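# Hang a wine glass upside down on the rack

## Task

Pick up the wine glass standing on the table and hang it inverted on the rack so that its stem sits deep within an unoccupied curl and the glass contacts only the wire. The task fails if the glass is thrown, dropped, or slides in the grip by more than roughly a thumb's length. All glasses are fragile: striking anything not already in contact about as hard as a thumb-length drop may fail the task, and a glass standing on its foot that tips over while unheld fails it. The rack must stay upright, the other glasses must stay hanging straight in their curls, and nothing may be pushed or knocked off the table. The result only counts if it holds without the robot, so release the glass and move the gripper away at the end.

## Robot and tools

Robot: two 6-joint arms, left_arm and right_arm, each ending in a parallel two-finger gripper. The names are labels only and do not match image sides. A loose object may occasionally get a small shove from outside.

Frame: one shared scene frame with its origin on the table top midway between the arms. +x points out over the table, +z points up, and left_arm sits toward +y. The state line gives each gripper's end_effector_position (metres) and end_effector_quat_wxyz. The reported position is the point between the finger pads, just behind the tips, and it grows less accurate at long reach. The fingers point along the gripper's +z axis and close along its y axis.

Joint order, used in every row and every per-joint list in results: wrist pitch, waist, elbow, wrist yaw, shoulder, wrist roll, then the gripper opening. Rely on this order only. Stated ranges (rad): waist -2.618 to 3.054, shoulder 0.000 to 3.142, elbow 0.000 to 3.142, wrist pitch -1.571 to 1.571, wrist yaw -1.571 to 1.571, wrist roll -2.094 to 2.094. True ends may differ by up to 0.036 rad either way.

A row is one list of 14 numbers, each in [-1, 1], covering both arms even if one stays still: 6 left_arm joint values plus left opening, then 6 right_arm joint values plus right opening. Joint values are scaled offsets, not poses: 1.0 equals 1.202 rad for waist, 1.258 shoulder, 1.238 elbow, 2.073 wrist pitch, 2.022 for wrist yaw and for wrist roll. Opening is absolute: +1 fully open, -1 closed.

execute_actions(actions): a list of actions; each action is a table of up to 15 rows, one per 1/30 s control step; a short table repeats its final row to fill 15 steps. Every row's joint offsets are measured from the joint angles at the start of that action, not from the previous row (for a call's first action, from the latest reported angles). Asking a joint to go more than 0.036 rad beyond its range refuses that action for both arms; if the first action or any malformed action fails, nothing in the call runs. A joint pushed into its real end stops there and may report "joint sent to its limit"; absence of that line proves nothing. An empty list just returns state and images.

move(target, speed, blocking): target is one 14-number row whose offsets are counted from the "Joint positions" of the latest result that listed them. All joints travel so they finish together, so the gripper follows a curve; duration is clamped between 0.5 and 10 s and it stops short if longer. speed (rad/s, 0.01 to 2, default 0.5) caps the joint with the longest travel. Opening values are applied immediately. Paths ignore obstacles and the other arm; faster motion and targets set deeper past contact mean harder impacts and pushes. The result adds a "move:" line: ending (done, off_target, moving, held, fault), limits=held or limits=none, and each arm's joint farthest from target. With blocking=false you get a result after 0.5 s; further moves and execute_actions are refused until a result shows the move ended, so use wait or stop.

wait(seconds): 0 to 10; arms hold their last command and a running move keeps going, returning early if it ends. stop(): brakes a running move; a fast arm needs room. zoom_image(camera, region): region [x0, y0, x1, y1] in pixels of cam_head_left, cam_head_right, cam_left_wrist or cam_right_wrist (all 504x504), at most 504 by 504. finished_scene(scene): ends the current scene irreversibly; pass its number. Replying without a tool call also ends things.

Motion limits: each joint's target may lead its measured angle by at most 0.202 rad waist, 0.258 shoulder, 0.238 elbow, 0.573 wrist pitch, 0.522 wrist yaw and roll; targets are also shrunk so the gripper never aims over 70 mm from where it is. Big offsets therefore need several actions, and an unfinished offset may need resending. Friction can leave a joint up to about 0.031 rad off, and tiny commands may not move it. "joint command not followed" means a clearance check altered some joint targets.

Results: Joint positions and Joint velocities list each arm's joints (rad, rad/s) plus finger gap (m; 0.087 fully open). Joint targets shows where joints are being driven. grip_measured is the opening on the command scale, with a fixed per-gripper error up to about 1 mm. To hold, command roughly 0.02 below grip_measured; less squeezes lighter. Pad force tops out near 20 N; a fast close can squeeze harder or bounce open. Torque readings carry offsets and noise. MOTOR HOT warns near 75 °C; higher heat triggers OVER-TEMPERATURE FAULT stops, and at 100 °C the arm drops what it holds. The robot keeps its last command while you compose replies.

Avoid: arms colliding or pressing each other, fast contacts with glasses, dropping or slipping the glass, tipping standing glasses, disturbing the rack or hanging glasses, and sweeping anything off the table. Release and retract before ending.

Each tool is called after "Request:" by a JSON object that holds its "name" and its "arguments", one argument or row to a line.

## Session

Request:
{"name": "execute_actions", "arguments": {
  "actions": []
}}

Scene clock: 0.00 s.
left_arm: end_effector_position=(+0.0362, +0.0060, +0.1554) grip_measured=+0.997 end_effector_quat_wxyz=(+0.238, +0.774, +0.543, +0.222) | right_arm: end_effector_position=(+0.2794, -0.2429, +0.1552) grip_measured=+1.000 end_effector_quat_wxyz=(-0.006, +0.903, -0.429, +0.004)
Joint names: [wrist pitch, waist, elbow, wrist yaw, shoulder, wrist roll]
Joint positions: left_arm=[-1.245 -1.754  1.206 -0.662  1.496  0.195  0.087] | right_arm=[-1.434  0.473  1.307 -0.002  1.429 -1.87   0.087]
Joint velocities: left_arm=[ 0.11   0.012 -0.022 -0.022 -0.002  0.022  0.001] | right_arm=[ 0.037 -0.002 -0.002  0.051  0.002 -0.022  0.   ]
Joint torques (N m, as the arm reports them, + toward a larger angle): no reading
Motor temperatures (°C, as the motors report them): left_arm=[28 29 28 29 28 29] | right_arm=[30 29 31 29 30 30]
Joint targets: left_arm=[-1.245 -1.754 1.206 -0.662 1.496 0.195] | right_arm=[-1.434 0.473 1.307 -0.002 1.429 -1.870]

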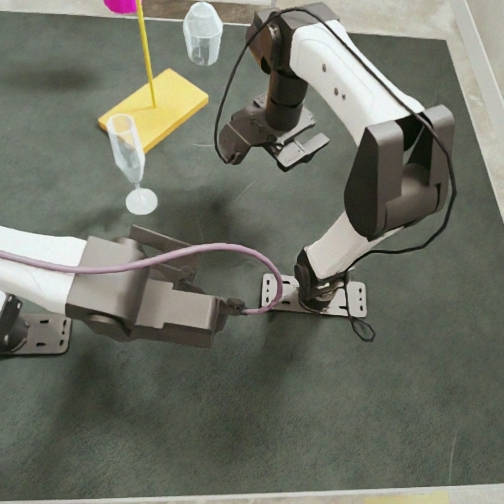

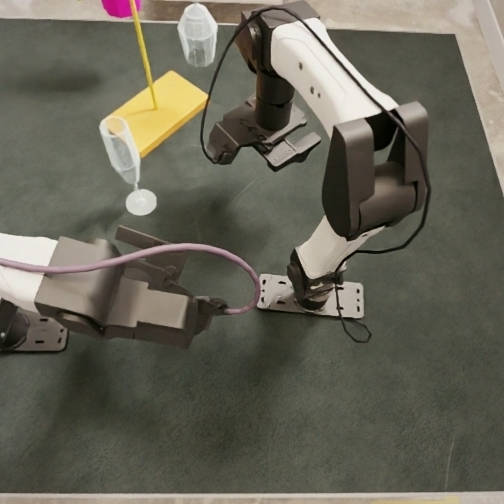

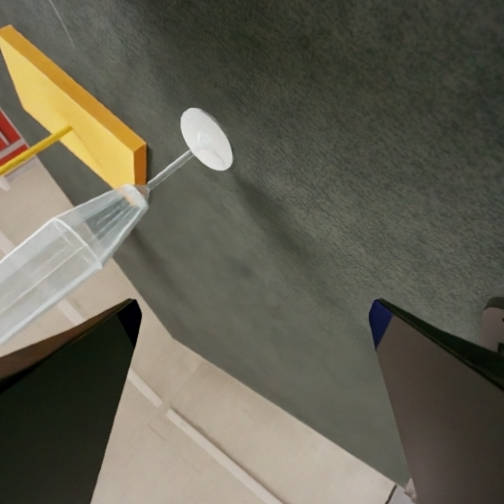

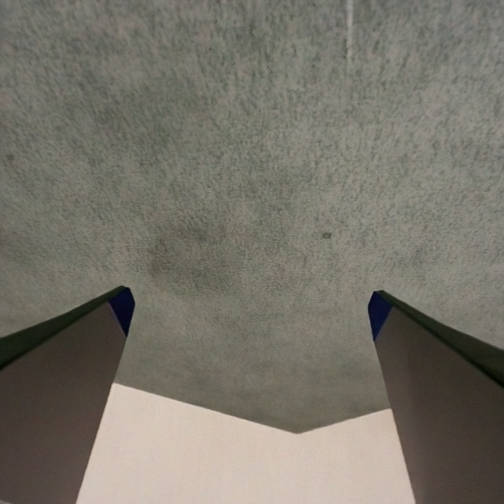

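Request:
{"name": "move", "arguments": {
  "target": [0,0,0,0,-0.4,0,1, 0,-0.3,0,0,0,0,1],
  "speed": 0.8
}}

Scene clock: 13.83 s.
left_arm: end_effector_position=(+0.0434, +0.0497, +0.2453) grip_measured=+0.997 end_effector_quat_wxyz=(+0.397, +0.701, +0.590, +0.052) | right_arm: end_effector_position=(+0.2840, -0.3309, +0.1551) grip_measured=+1.000 end_effector_quat_wxyz=(-0.006, +0.814, -0.580, +0.005)
Joint names: [wrist pitch, waist, elbow, wrist yaw, shoulder, wrist roll]
Joint positions: left_arm=[-1.245 -1.754  1.206 -0.662  0.998  0.195  0.087] | right_arm=[-1.434  0.12   1.307 -0.004  1.429 -1.87   0.087]
Joint velocities: left_arm=[-0.022 -0.007 -0.012 -0.007  0.022 -0.037 -0.   ] | right_arm=[-0.007 -0.012  0.007 -0.007  0.007  0.037  0.   ]
Joint torques (N m, as the arm reports them, + toward a larger angle): left_arm=[ 1.24 -0.32  6.29 -0.22 -1.39 -0.04] | right_arm=[ 0.11 -0.34  6.08 -0.07 -5.3  -0.02]
Motor temperatures (°C, as the motors report them): left_arm=[29 29 30 29 29 29] | right_arm=[30 29 33 29 31 30]
Joint targets: left_arm=[-1.245 -1.754 1.206 -0.662 0.993 0.195] | right_arm=[-1.434 0.112 1.307 -0.002 1.429 -1.870]
move: done; limits=none; left_arm: farthest joint: the shoulder, 0.005 radians from its target (0.503 radians at the start); right_arm: farthest joint: the waist, 0.008 radians from its target (0.360 radians at the start)

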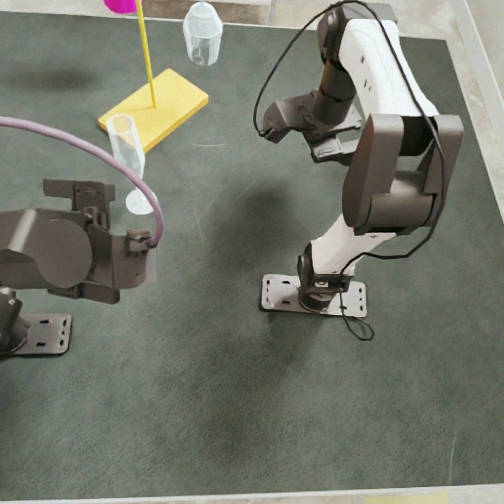

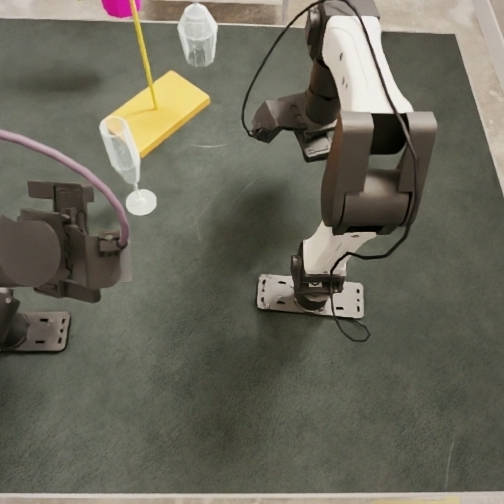

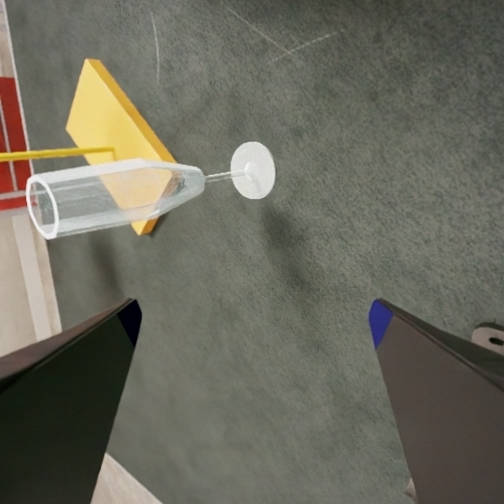

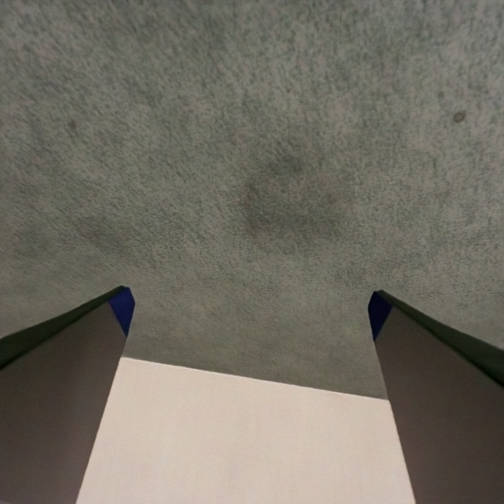

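Request:
{"name": "move", "arguments": {
  "target": [0.311,0,-0.247,0.327,-0.396,-0.096,1, 0,0,0,0,0,0,1],
  "speed": 1
}}

Request:
{"name": "move", "arguments": {
  "target": [0,1,0,0,0,0,1, 0,-0.5,0,0,0,0,1],
  "speed": 1
}}

Scene clock: 26.53 s.
left_arm: end_effector_position=(-0.0751, +0.0180, +0.3007) grip_measured=+0.997 end_effector_quat_wxyz=(+0.411, +0.594, +0.504, -0.473) | right_arm: end_effector_position=(+0.2840, -0.3309, +0.1551) grip_measured=+1.000 end_effector_quat_wxyz=(-0.006, +0.814, -0.580, +0.005)
Joint names: [wrist pitch, waist, elbow, wrist yaw, shoulder, wrist roll]
Joint positions: left_arm=[-0.626 -1.754  0.92  -0.012  0.51   0.009  0.087] | right_arm=[-1.434  0.12   1.307 -0.004  1.429 -1.87   0.087]
Joint velocities: left_arm=[-0.081  0.007 -0.002  0.051 -0.032  0.051  0.   ] | right_arm=[ 0.022  0.002  0.002 -0.125  0.007  0.022  0.   ]
Joint torques (N m, as the arm reports them, + toward a larger angle): left_arm=[ 2.16 -0.39  4.84  0.17  0.72  0.01] | right_arm=[ 0.13  0.36  6.1  -0.08 -5.32 -0.02]
Motor temperatures (°C, as the motors report them): left_arm=[30 29 31 29 29 29] | right_arm=[30 29 35 29 32 30]
Joint targets: left_arm=[-0.601 -1.754 0.900 -0.001 0.500 0.001] | right_arm=[-1.434 0.120 1.307 -0.004 1.429 -1.870]
move: off_target (left_arm); limits=none; left_arm: farthest joint: the wrist pitch, 0.026 radians from its target (0.645 radians at the start); right_arm: farthest joint: the waist, 0.000 radians from its target (0.000 radians at the start)

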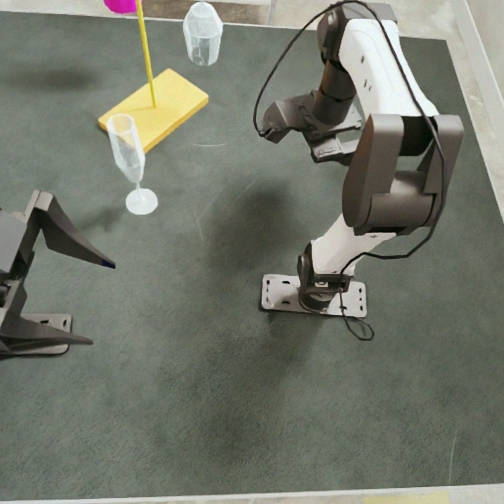

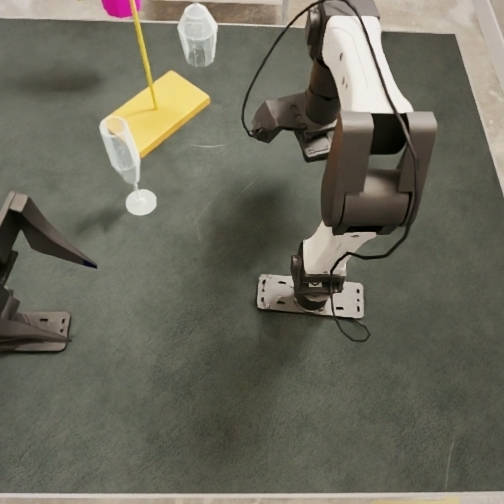

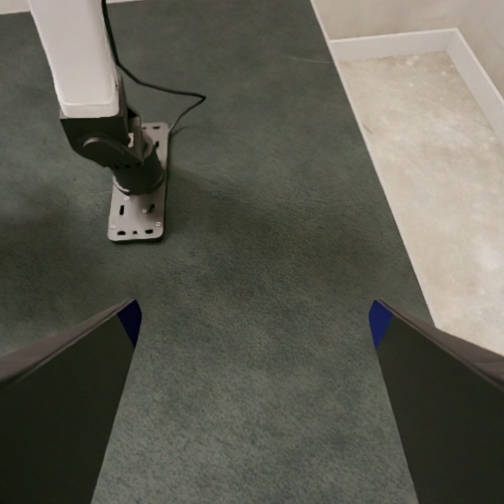

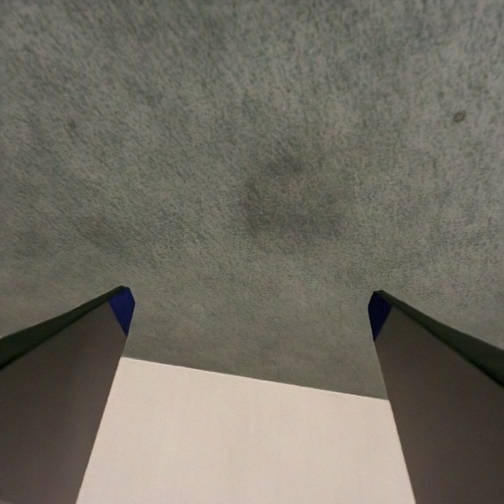

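Scene clock: 28.23 s.
left_arm: end_effector_position=(+0.1531, +0.1266, +0.3007) grip_measured=+0.997 end_effector_quat_wxyz=(+0.606, +0.208, +0.751, -0.160) | right_arm: end_effector_position=(+0.2243, -0.4650, +0.1551) grip_measured=+1.000 end_effector_quat_wxyz=(+0.005, -0.609, +0.793, -0.006)
Joint names: [wrist pitch, waist, elbow, wrist yaw, shoulder, wrist roll]
Joint positions: left_arm=[-0.626 -0.561  0.92  -0.011  0.51   0.009  0.087] | right_arm=[-1.434 -0.472  1.307 -0.006  1.429 -1.87   0.087]
Joint velocities: left_arm=[-0.051 -0.027  0.007  0.051  0.002 -0.022  0.001] | right_arm=[ 0.037 -0.002  0.007 -0.007  0.007 -0.022  0.   ]
Joint torques (N m, as the arm reports them, + toward a larger angle): left_arm=[ 1.94  0.44  6.41 -0.03  1.38  0.03] | right_arm=[ 0.12 -0.33  6.11 -0.06 -5.26 -0.01]
Motor temperatures (°C, as the motors report them): left_arm=[31 29 31 29 29 29] | right_arm=[30 29 35 29 32 30]
Joint targets: left_arm=[-0.626 -0.552 0.920 -0.012 0.510 0.009] | right_arm=[-1.434 -0.481 1.307 -0.004 1.429 -1.870]
move: done; limits=none; left_arm: farthest joint: the waist, 0.009 radians from its target (1.202 radians at the start); right_arm: farthest joint: the waist, 0.009 radians from its target (0.601 radians at the start)

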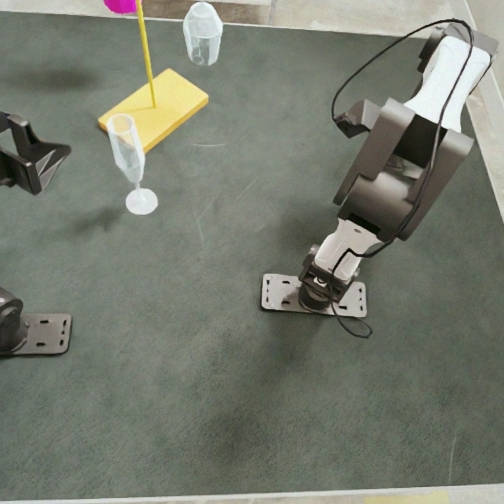

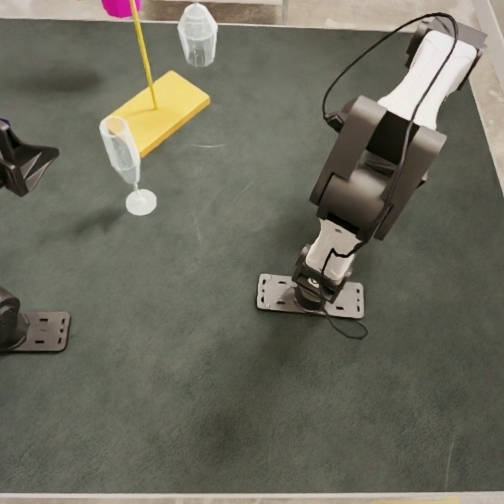

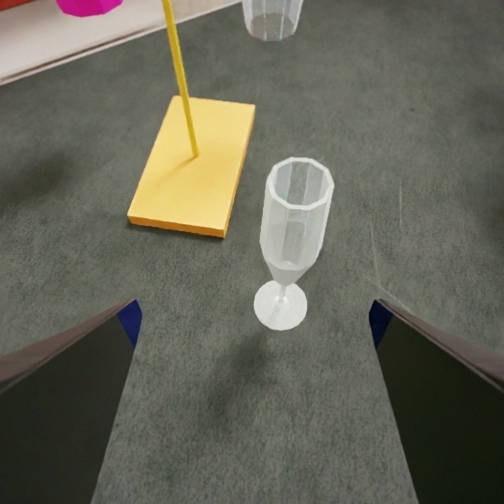

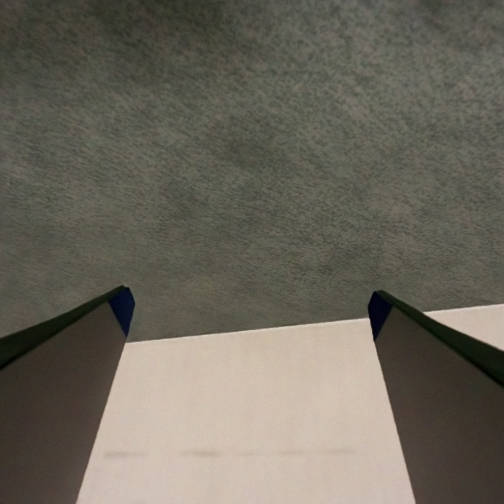

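Request:
{"name": "move", "arguments": {
  "target": [0.22,0,0,0,0,0,1, 0,0,0,0,0,0,1],
  "speed": 1
}}

Scene clock: 38.67 s.
left_arm: end_effector_position=(+0.1685, +0.1174, +0.4076) grip_measured=+0.997 end_effector_quat_wxyz=(+0.753, +0.166, +0.605, -0.201) | right_arm: end_effector_position=(+0.2243, -0.4650, +0.1551) grip_measured=+1.000 end_effector_quat_wxyz=(+0.005, -0.609, +0.793, -0.006)
Joint names: [wrist pitch, waist, elbow, wrist yaw, shoulder, wrist roll]
Joint positions: left_arm=[-0.194 -0.561  0.92  -0.011  0.51   0.009  0.087] | right_arm=[-1.434 -0.472  1.307 -0.006  1.429 -1.87   0.087]
Joint velocities: left_arm=[-0.037 -0.002 -0.007 -0.022 -0.007 -0.022 -0.   ] | right_arm=[-0.037 -0.037  0.007 -0.066 -0.007 -0.007  0.   ]
Joint torques (N m, as the arm reports them, + toward a larger angle): left_arm=[ 2.04 -0.49  6.16  0.03  1.38  0.03] | right_arm=[ 0.11  0.4   6.09 -0.09 -5.3  -0.02]
Motor temperatures (°C, as the motors report them): left_arm=[33 29 32 29 29 29] | right_arm=[30 29 36 29 32 30]
Joint targets: left_arm=[-0.170 -0.561 0.920 -0.011 0.510 0.009] | right_arm=[-1.434 -0.472 1.307 -0.006 1.429 -1.870]
move: off_target (left_arm); limits=none; left_arm: farthest joint: the wrist pitch, 0.025 radians from its target (0.456 radians at the start); right_arm: farthest joint: the waist, 0.000 radians from its target (0.000 radians at the start)

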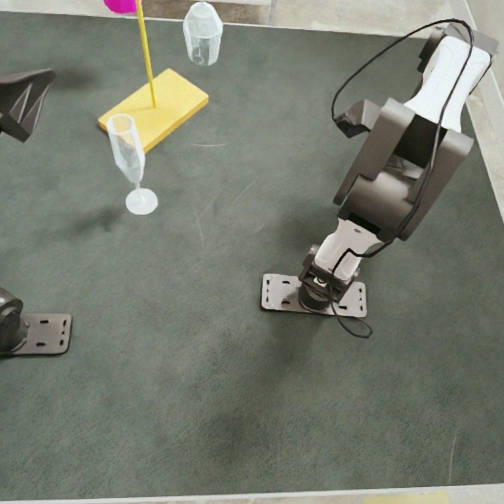

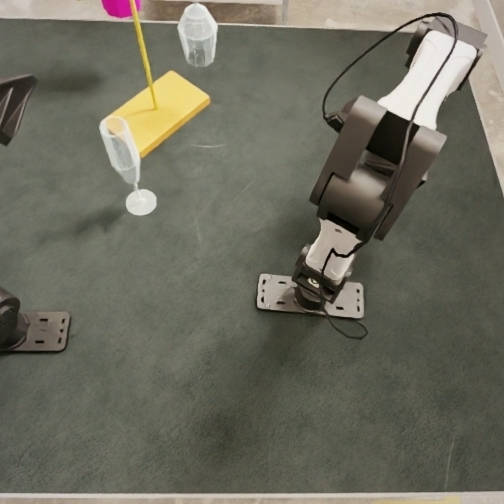

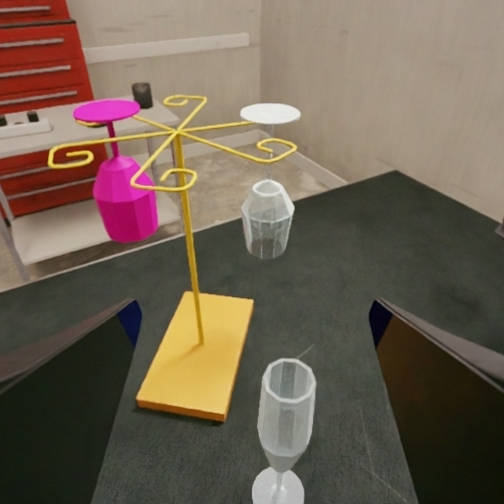

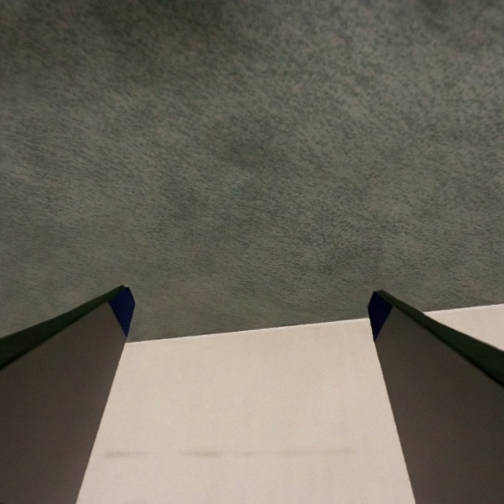

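Request:
{"name": "zoom_image", "arguments": {
  "camera": "cam_left_wrist",
  "region": [40,80,320,220]
}}

Region (40, 80, 320, 220) of cam_left_wrist's 504x504 image, scaled by 1.800, with more detail than that image has.

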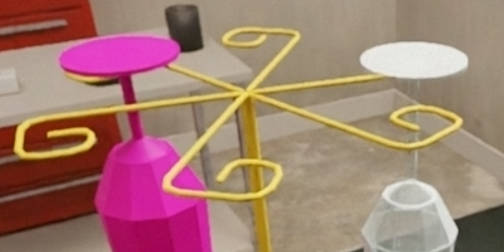

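Request:
{"name": "move", "arguments": {
  "target": [0,0.883,0,0.782,0.05,0.638,1, 0,0,0,0,0,0,1],
  "speed": 1.2
}}

Request:
{"name": "move", "arguments": {
  "target": [0.03,0,-0.217,0,0.995,0,1, 0,0,0,0,0,0,1],
  "speed": 1
}}

Scene clock: 61.67 s.
left_arm: end_effector_position=(+0.1487, +0.1462, +0.4045) grip_measured=+0.997 end_effector_quat_wxyz=(+0.693, +0.672, +0.219, +0.146) | right_arm: end_effector_position=(+0.2243, -0.4650, +0.1551) grip_measured=+1.000 end_effector_quat_wxyz=(+0.005, -0.609, +0.793, -0.006)
Joint names: [wrist pitch, waist, elbow, wrist yaw, shoulder, wrist roll]
Joint positions: left_arm=[-0.194  0.491  0.92   1.559  0.555  1.293  0.087] | right_arm=[-1.434 -0.472  1.307 -0.006  1.429 -1.87   0.087]
Joint velocities: left_arm=[ 0.007  0.002  0.002 -0.081 -0.007 -0.066  0.   ] | right_arm=[ 0.051 -0.017 -0.012 -0.022  0.007  0.007  0.   ]
Joint torques (N m, as the arm reports them, + toward a larger angle): left_arm=[1.1  0.5  5.83 0.02 2.92 0.04] | right_arm=[ 0.14  0.36  6.1  -0.08 -5.3  -0.02]
Motor temperatures (°C, as the motors report them): left_arm=[36 29 33 29 29 29] | right_arm=[30 29 37 29 33 30]
Joint targets: left_arm=[-0.195 0.501 0.920 1.570 0.572 1.299] | right_arm=[-1.434 -0.472 1.307 -0.006 1.429 -1.870]
move: done; limits=none; left_arm: farthest joint: the shoulder, 0.018 radians from its target (0.063 radians at the start); right_arm: farthest joint: the waist, 0.000 radians from its target (0.000 radians at the start)

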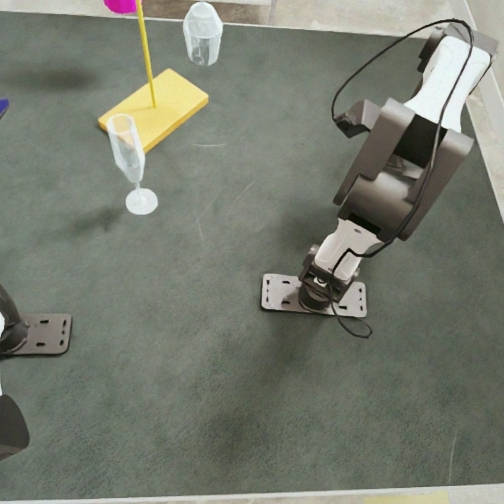

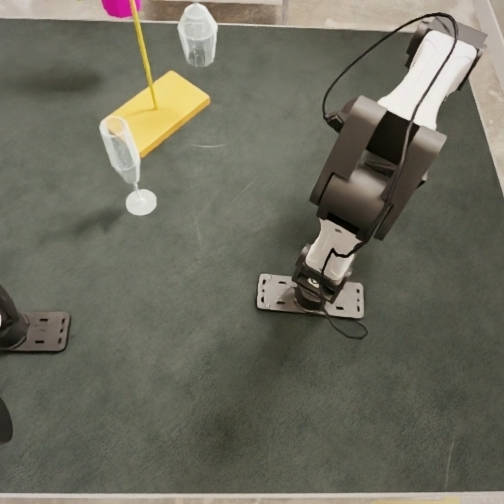

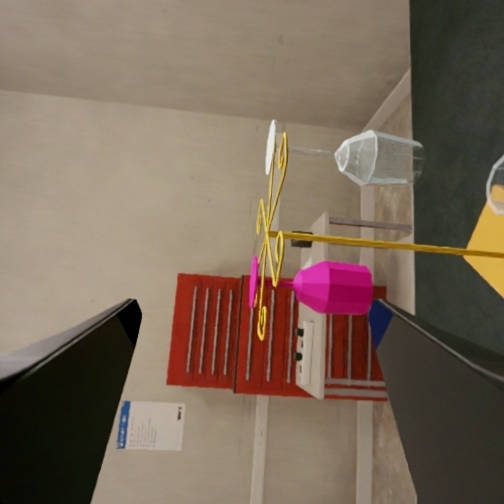

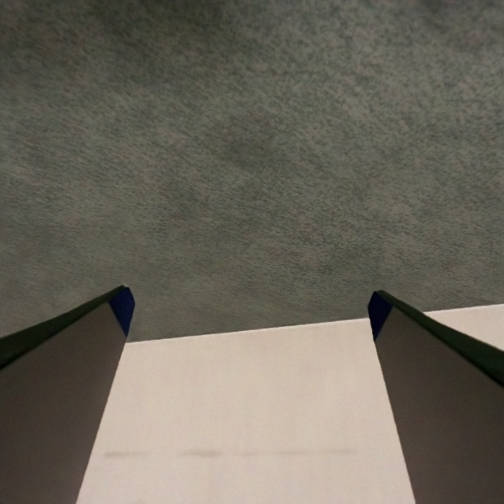

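Scene clock: 63.57 s.
left_arm: end_effector_position=(+0.2707, +0.2147, +0.0578) grip_measured=+0.997 end_effector_quat_wxyz=(+0.608, +0.360, +0.614, -0.353) | right_arm: end_effector_position=(+0.2243, -0.4650, +0.1551) grip_measured=+1.000 end_effector_quat_wxyz=(+0.005, -0.609, +0.793, -0.006)
Joint names: [wrist pitch, waist, elbow, wrist yaw, shoulder, wrist roll]
Joint positions: left_arm=[-0.149  0.491  0.664  1.558  1.805  1.293  0.087] | right_arm=[-1.434 -0.472  1.307 -0.006  1.429 -1.87   0.087]
Joint velocities: left_arm=[-0.081  0.002 -0.007  0.095  0.007 -0.051 -0.   ] | right_arm=[ 0.007 -0.022 -0.002 -0.007  0.012  0.022  0.   ]
Joint torques (N m, as the arm reports them, + toward a larger angle): left_arm=[ 0.84 -0.35  3.55  0.53 -5.5   0.03] | right_arm=[ 0.13  0.33  6.07 -0.08 -5.28 -0.02]
Motor temperatures (°C, as the motors report them): left_arm=[35 29 33 29 29 29] | right_arm=[30 29 37 29 33 30]
Joint targets: left_arm=[-0.132 0.491 0.651 1.559 1.807 1.293] | right_arm=[-1.434 -0.472 1.307 -0.006 1.429 -1.870]
move: done; limits=none; left_arm: farthest joint: the wrist pitch, 0.017 radians from its target (0.062 radians at the start); right_arm: farthest joint: the waist, 0.000 radians from its target (0.000 radians at the start)

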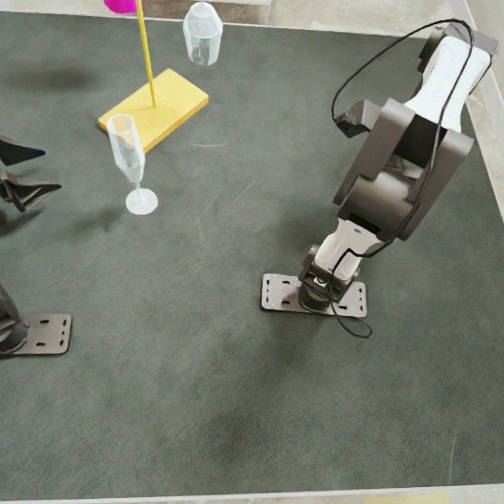

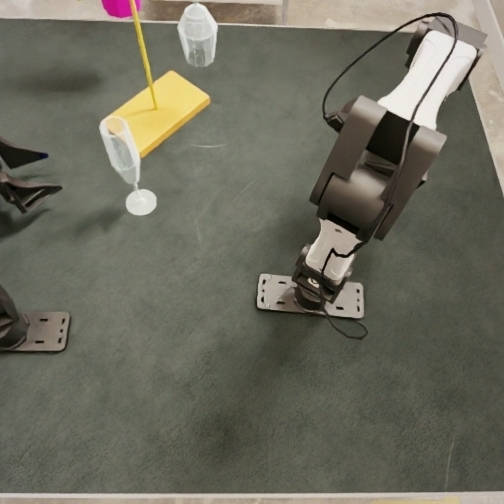

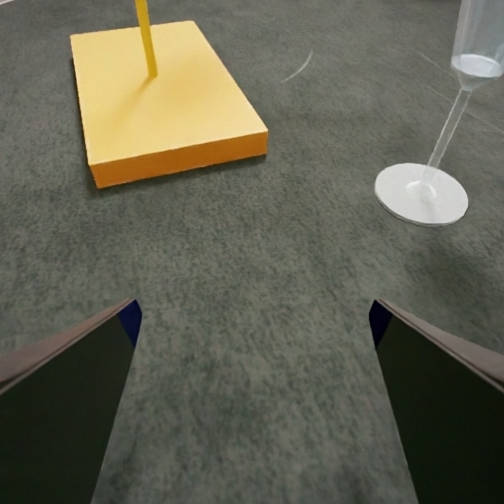

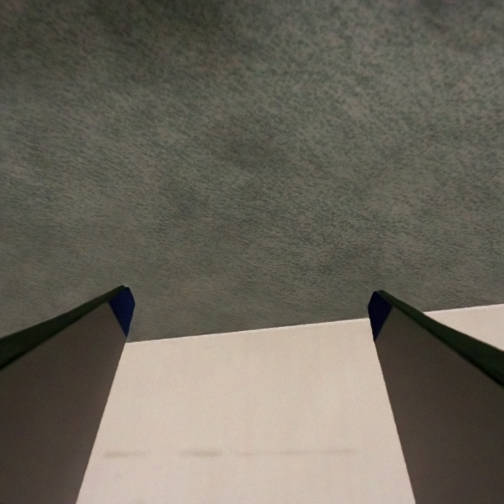

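Request:
{"name": "move", "arguments": {
  "target": [0,-0.328,0,0,0,0,1, 0,0,0,0,0,0,1],
  "speed": 0.5
}}

Scene clock: 68.60 s.
left_arm: end_effector_position=(+0.2376, +0.0983, +0.0578) grip_measured=+0.997 end_effector_quat_wxyz=(+0.528, +0.472, +0.533, -0.464) | right_arm: end_effector_position=(+0.2243, -0.4650, +0.1551) grip_measured=+1.000 end_effector_quat_wxyz=(+0.005, -0.609, +0.793, -0.006)
Joint names: [wrist pitch, waist, elbow, wrist yaw, shoulder, wrist roll]
Joint positions: left_arm=[-0.148  0.102  0.664  1.558  1.805  1.293  0.087] | right_arm=[-1.434 -0.472  1.307 -0.006  1.429 -1.87   0.087]
Joint velocities: left_arm=[ 0.007 -0.007  0.007 -0.007  0.012 -0.051  0.   ] | right_arm=[ 0.051 -0.007 -0.007 -0.051  0.002 -0.066  0.   ]
Joint torques (N m, as the arm reports them, + toward a larger angle): left_arm=[ 0.67 -0.9   4.63  0.52 -5.52  0.01] | right_arm=[ 0.12  0.41  6.13 -0.09 -5.27 -0.01]
Motor temperatures (°C, as the motors report them): left_arm=[34 29 32 29 30 29] | right_arm=[30 29 37 29 33 30]
Joint targets: left_arm=[-0.149 0.097 0.664 1.558 1.805 1.293] | right_arm=[-1.434 -0.472 1.307 -0.006 1.429 -1.870]
move: done; limits=none; left_arm: farthest joint: the waist, 0.005 radians from its target (0.394 radians at the start); right_arm: farthest joint: the waist, 0.000 radians from its target (0.000 radians at the start)

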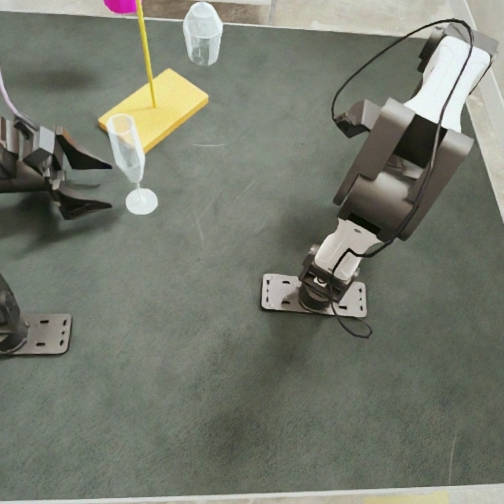

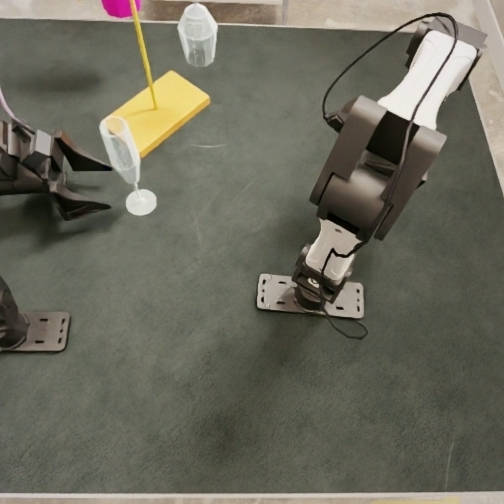

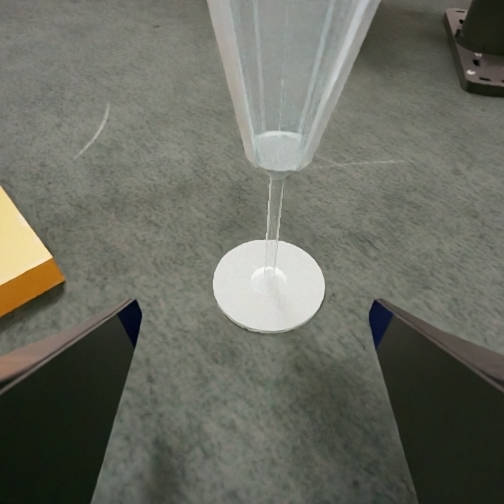

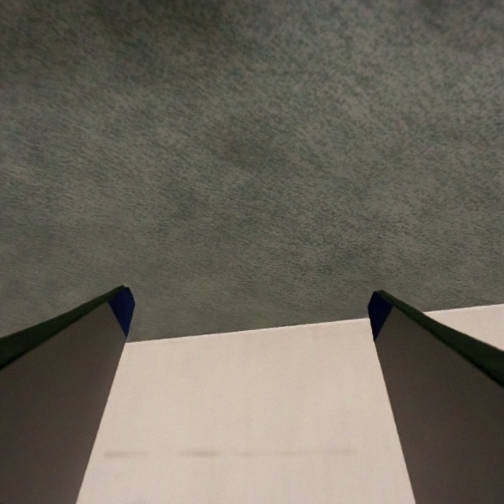

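Request:
{"name": "move", "arguments": {
  "target": [-0.026,-0.174,0.123,0,0.078,0,1, 0,0,0,0,0,0,1],
  "speed": 0.2
}}

Scene clock: 72.60 s.
left_arm: end_effector_position=(+0.2322, +0.0429, +0.0575) grip_measured=+0.997 end_effector_quat_wxyz=(+0.477, +0.522, +0.484, -0.516) | right_arm: end_effector_position=(+0.2243, -0.4650, +0.1551) grip_measured=+1.000 end_effector_quat_wxyz=(+0.005, -0.609, +0.793, -0.006)
Joint names: [wrist pitch, waist, elbow, wrist yaw, shoulder, wrist roll]
Joint positions: left_arm=[-0.192 -0.1    0.79   1.558  1.892  1.293  0.087] | right_arm=[-1.434 -0.472  1.307 -0.006  1.429 -1.87   0.087]
Joint velocities: left_arm=[ 0.051 -0.002 -0.007  0.007  0.002  0.007  0.001] | right_arm=[-0.066 -0.007 -0.007 -0.066 -0.007 -0.007  0.   ]
Joint torques (N m, as the arm reports them, + toward a larger angle): left_arm=[ 0.51 -0.92  6.88  0.53 -5.69  0.04] | right_arm=[ 0.13  0.37  6.12 -0.1  -5.29 -0.02]
Motor temperatures (°C, as the motors report them): left_arm=[34 29 33 29 30 29] | right_arm=[30 29 37 29 33 30]
Joint targets: left_arm=[-0.202 -0.107 0.817 1.558 1.903 1.293] | right_arm=[-1.434 -0.472 1.307 -0.006 1.429 -1.870]
move: off_target (left_arm); limits=none; left_arm: farthest joint: the elbow, 0.026 radians from its target (0.152 radians at the start); right_arm: farthest joint: the waist, 0.000 radians from its target (0.000 radians at the start)

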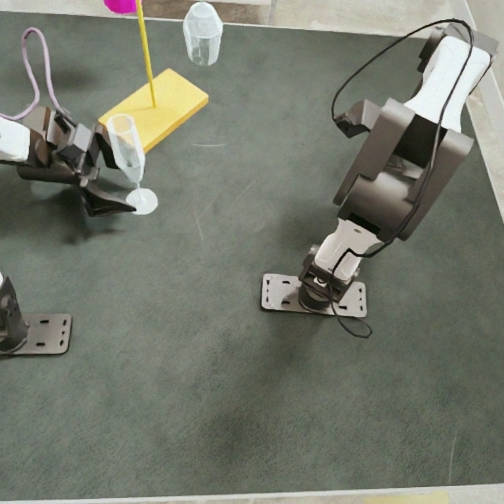

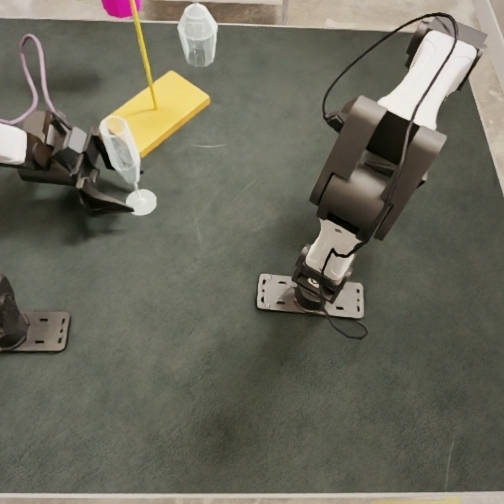

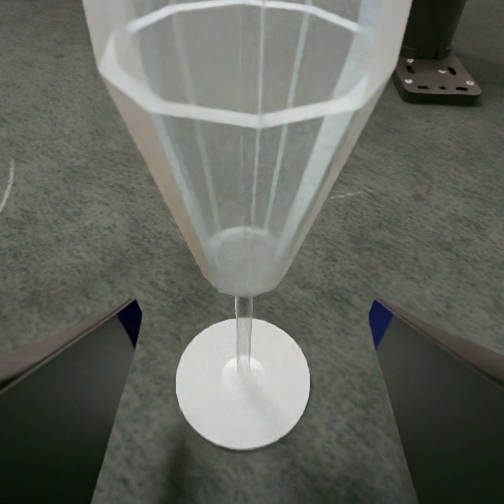

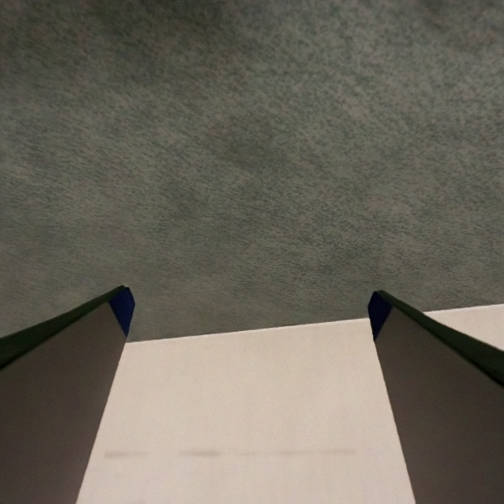

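Request:
{"name": "move", "arguments": {
  "target": [0,-0.036,0.055,0,0.032,0,1, 0,0,0,0,0,0,1],
  "speed": 0.1
}}

Scene clock: 77.43 s.
left_arm: end_effector_position=(+0.2358, +0.0323, +0.0568) grip_measured=+0.997 end_effector_quat_wxyz=(+0.471, +0.532, +0.472, -0.522) | right_arm: end_effector_position=(+0.2243, -0.4650, +0.1551) grip_measured=+1.000 end_effector_quat_wxyz=(+0.005, -0.609, +0.793, -0.006)
Joint names: [wrist pitch, waist, elbow, wrist yaw, shoulder, wrist roll]
Joint positions: left_arm=[-0.193 -0.135  0.831  1.558  1.922  1.293  0.087] | right_arm=[-1.434 -0.472  1.307 -0.006  1.429 -1.87   0.087]
Joint velocities: left_arm=[ 0.007 -0.002  0.002 -0.066 -0.027  0.007  0.   ] | right_arm=[ 0.051 -0.012 -0.002 -0.022 -0.017  0.022  0.   ]
Joint torques (N m, as the arm reports them, + toward a larger angle): left_arm=[ 0.62 -1.03  6.87  0.48 -6.14  0.03] | right_arm=[ 0.12  0.43  6.1  -0.08 -5.28  0.  ]
Motor temperatures (°C, as the motors report them): left_arm=[33 29 33 29 31 29] | right_arm=[30 29 38 29 33 30]
Joint targets: left_arm=[-0.192 -0.144 0.858 1.558 1.933 1.293] | right_arm=[-1.434 -0.472 1.307 -0.006 1.429 -1.870]
move: off_target (left_arm); limits=none; left_arm: farthest joint: the elbow, 0.027 radians from its target (0.068 radians at the start); right_arm: farthest joint: the waist, 0.000 radians from its target (0.000 radians at the start)

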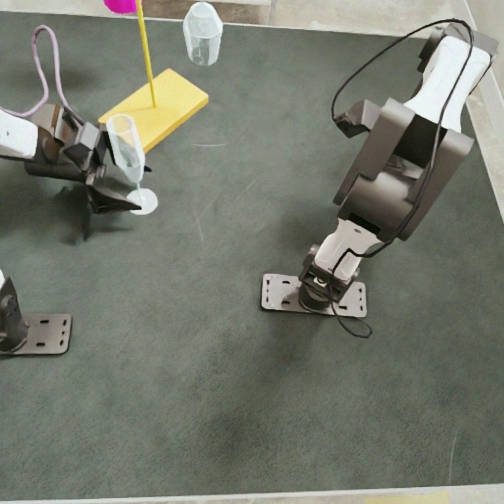

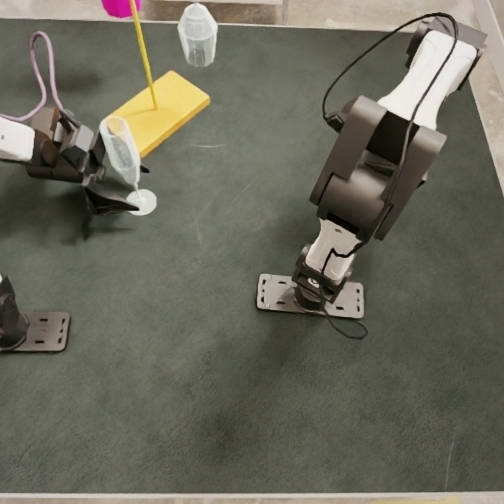

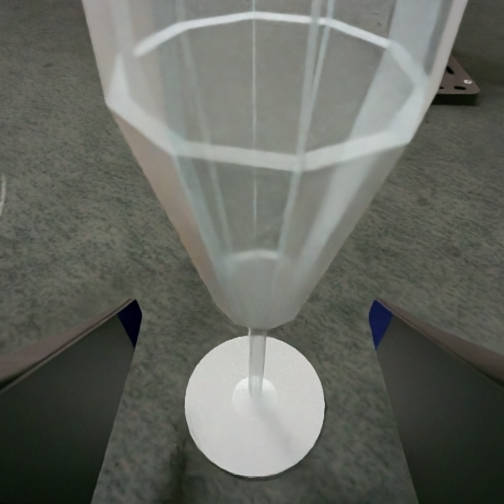

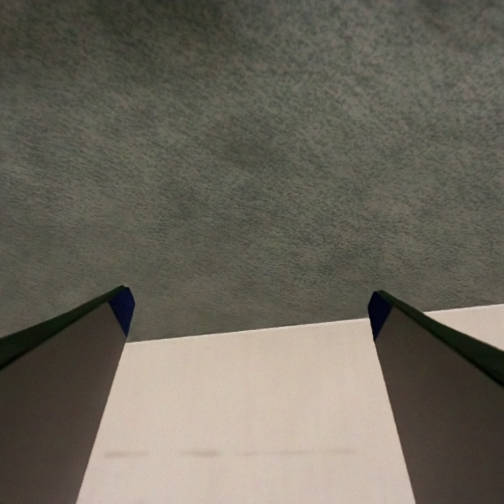

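Request:
{"name": "execute_actions", "arguments": {
  "actions": [
    [[0,0,0.02,0,0.008,0,0.4,0,0,0,0,0,0,1]],
    [[0,0,0.02,0,0.008,0,-0.2,0,0,0,0,0,0,1]],
    [[0,0,0.02,0,0.008,0,-0.6,0,0,0,0,0,0,1]],
    [[0,0,0.02,0,0.008,0,-0.75,0,0,0,0,0,0,1]],
    [[0,0,0.02,0,0.008,0,-0.9,0,0,0,0,0,0,1]],
    [[0,0,0.02,0,0.008,0,-0.9,0,0,0,0,0,0,1]]
  ]
}}

Scene clock: 82.63 s.
left_arm: end_effector_position=(+0.2360, +0.0322, +0.0569) grip_measured=-0.893 end_effector_quat_wxyz=(+0.471, +0.533, +0.471, -0.521) | right_arm: end_effector_position=(+0.2243, -0.4650, +0.1551) grip_measured=+1.000 end_effector_quat_wxyz=(+0.005, -0.609, +0.793, -0.006)
Joint names: [wrist pitch, waist, elbow, wrist yaw, shoulder, wrist roll]
Joint positions: left_arm=[-0.192 -0.135  0.831  1.558  1.922  1.295  0.005] | right_arm=[-1.434 -0.472  1.307 -0.006  1.429 -1.87   0.087]
Joint velocities: left_arm=[-0.022 -0.002  0.022  0.007 -0.002 -0.037  0.   ] | right_arm=[ 0.007 -0.002 -0.007  0.022  0.007 -0.022  0.   ]
Joint torques (N m, as the arm reports them, + toward a larger angle): left_arm=[ 0.65 -0.39  6.66  0.5  -6.09 -0.01] | right_arm=[ 0.13  0.39  6.08 -0.08 -5.31 -0.02]
Motor temperatures (°C, as the motors report them): left_arm=[33 29 33 30 31 29] | right_arm=[30 29 38 29 33 30]
Joint targets: left_arm=[-0.192 -0.135 0.855 1.558 1.932 1.295] | right_arm=[-1.434 -0.472 1.307 -0.006 1.429 -1.870]

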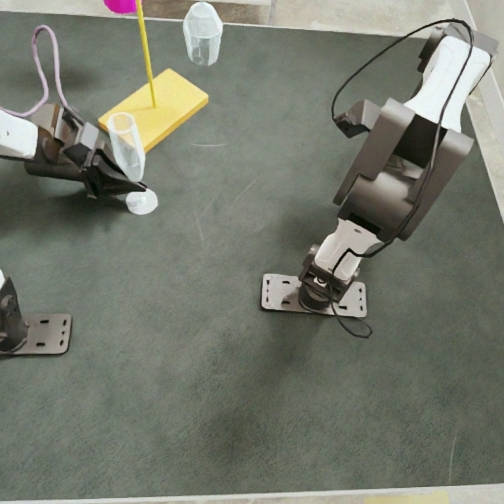

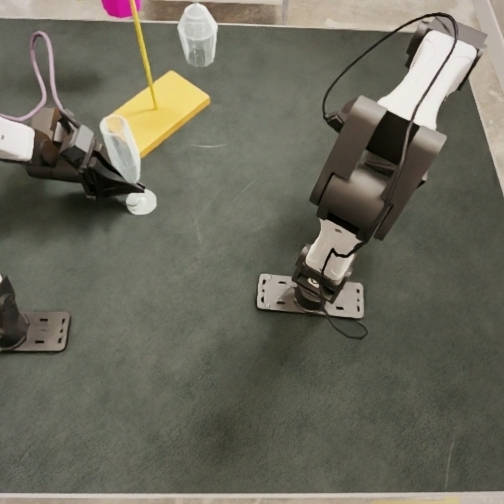

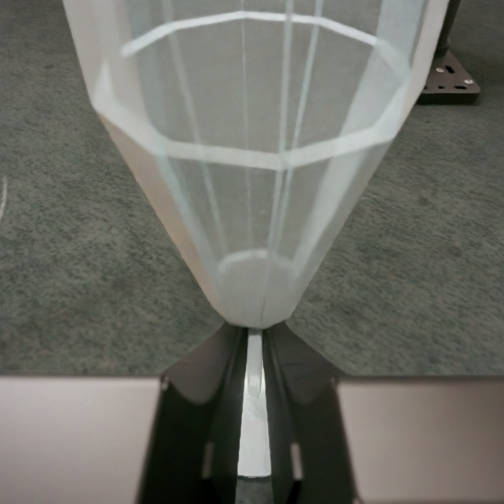

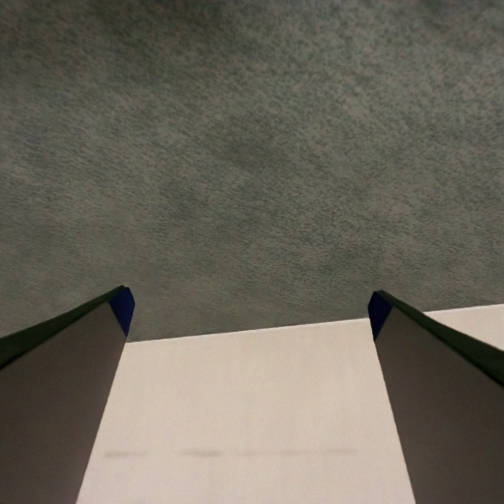

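Request:
{"name": "execute_actions", "arguments": {
  "actions": [
    [[0,0,0.02,0,0.008,0,-0.93,0,0,0,0,0,0,1]],
    [[0,0,0.02,0,0.008,0,-0.93,0,0,0,0,0,0,1]]
  ]
}}

Scene clock: 84.63 s.
left_arm: end_effector_position=(+0.2360, +0.0322, +0.0569) grip_measured=-0.893 end_effector_quat_wxyz=(+0.471, +0.533, +0.471, -0.521) | right_arm: end_effector_position=(+0.2243, -0.4650, +0.1551) grip_measured=+1.000 end_effector_quat_wxyz=(+0.005, -0.609, +0.793, -0.006)
Joint names: [wrist pitch, waist, elbow, wrist yaw, shoulder, wrist roll]
Joint positions: left_arm=[-0.192 -0.135  0.831  1.558  1.922  1.295  0.005] | right_arm=[-1.434 -0.472  1.307 -0.006  1.429 -1.87   0.087]
Joint velocities: left_arm=[-0.051  0.002 -0.007 -0.11   0.007 -0.051 -0.001] | right_arm=[-0.007 -0.022 -0.002 -0.037  0.007  0.051  0.   ]
Joint torques (N m, as the arm reports them, + toward a larger angle): left_arm=[ 0.65 -0.28  6.64  0.47 -6.07  0.02] | right_arm=[ 0.14  0.4   6.04 -0.09 -5.26 -0.02]
Motor temperatures (°C, as the motors report them): left_arm=[32 29 33 30 32 29] | right_arm=[30 29 38 29 33 30]
Joint targets: left_arm=[-0.192 -0.135 0.855 1.558 1.932 1.295] | right_arm=[-1.434 -0.472 1.307 -0.006 1.429 -1.870]

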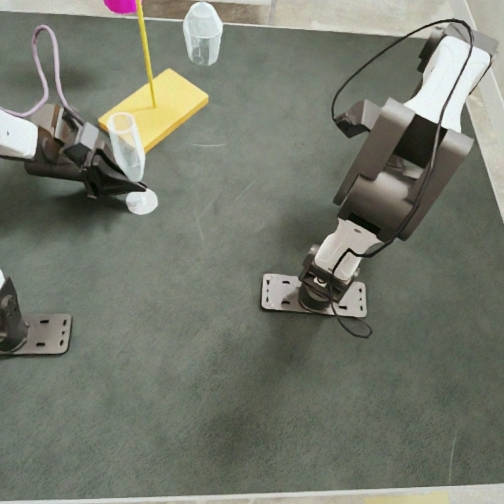

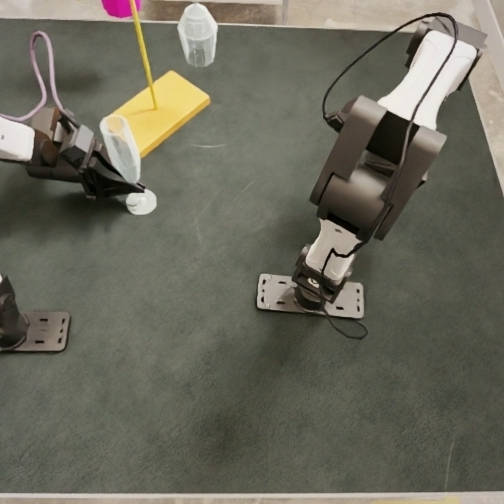

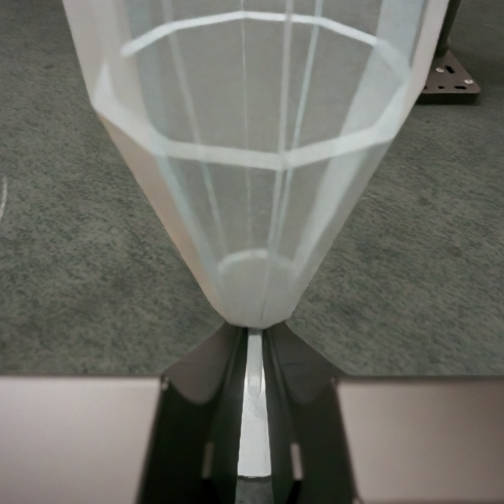

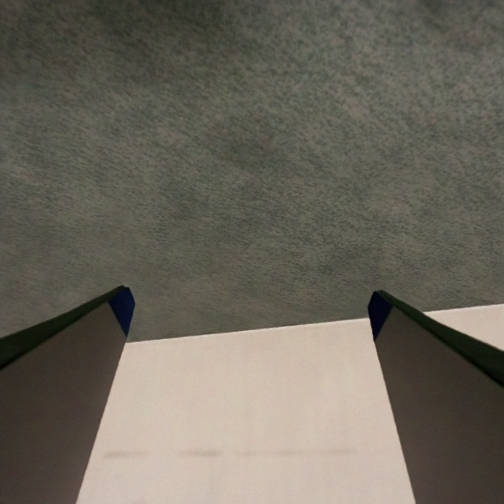

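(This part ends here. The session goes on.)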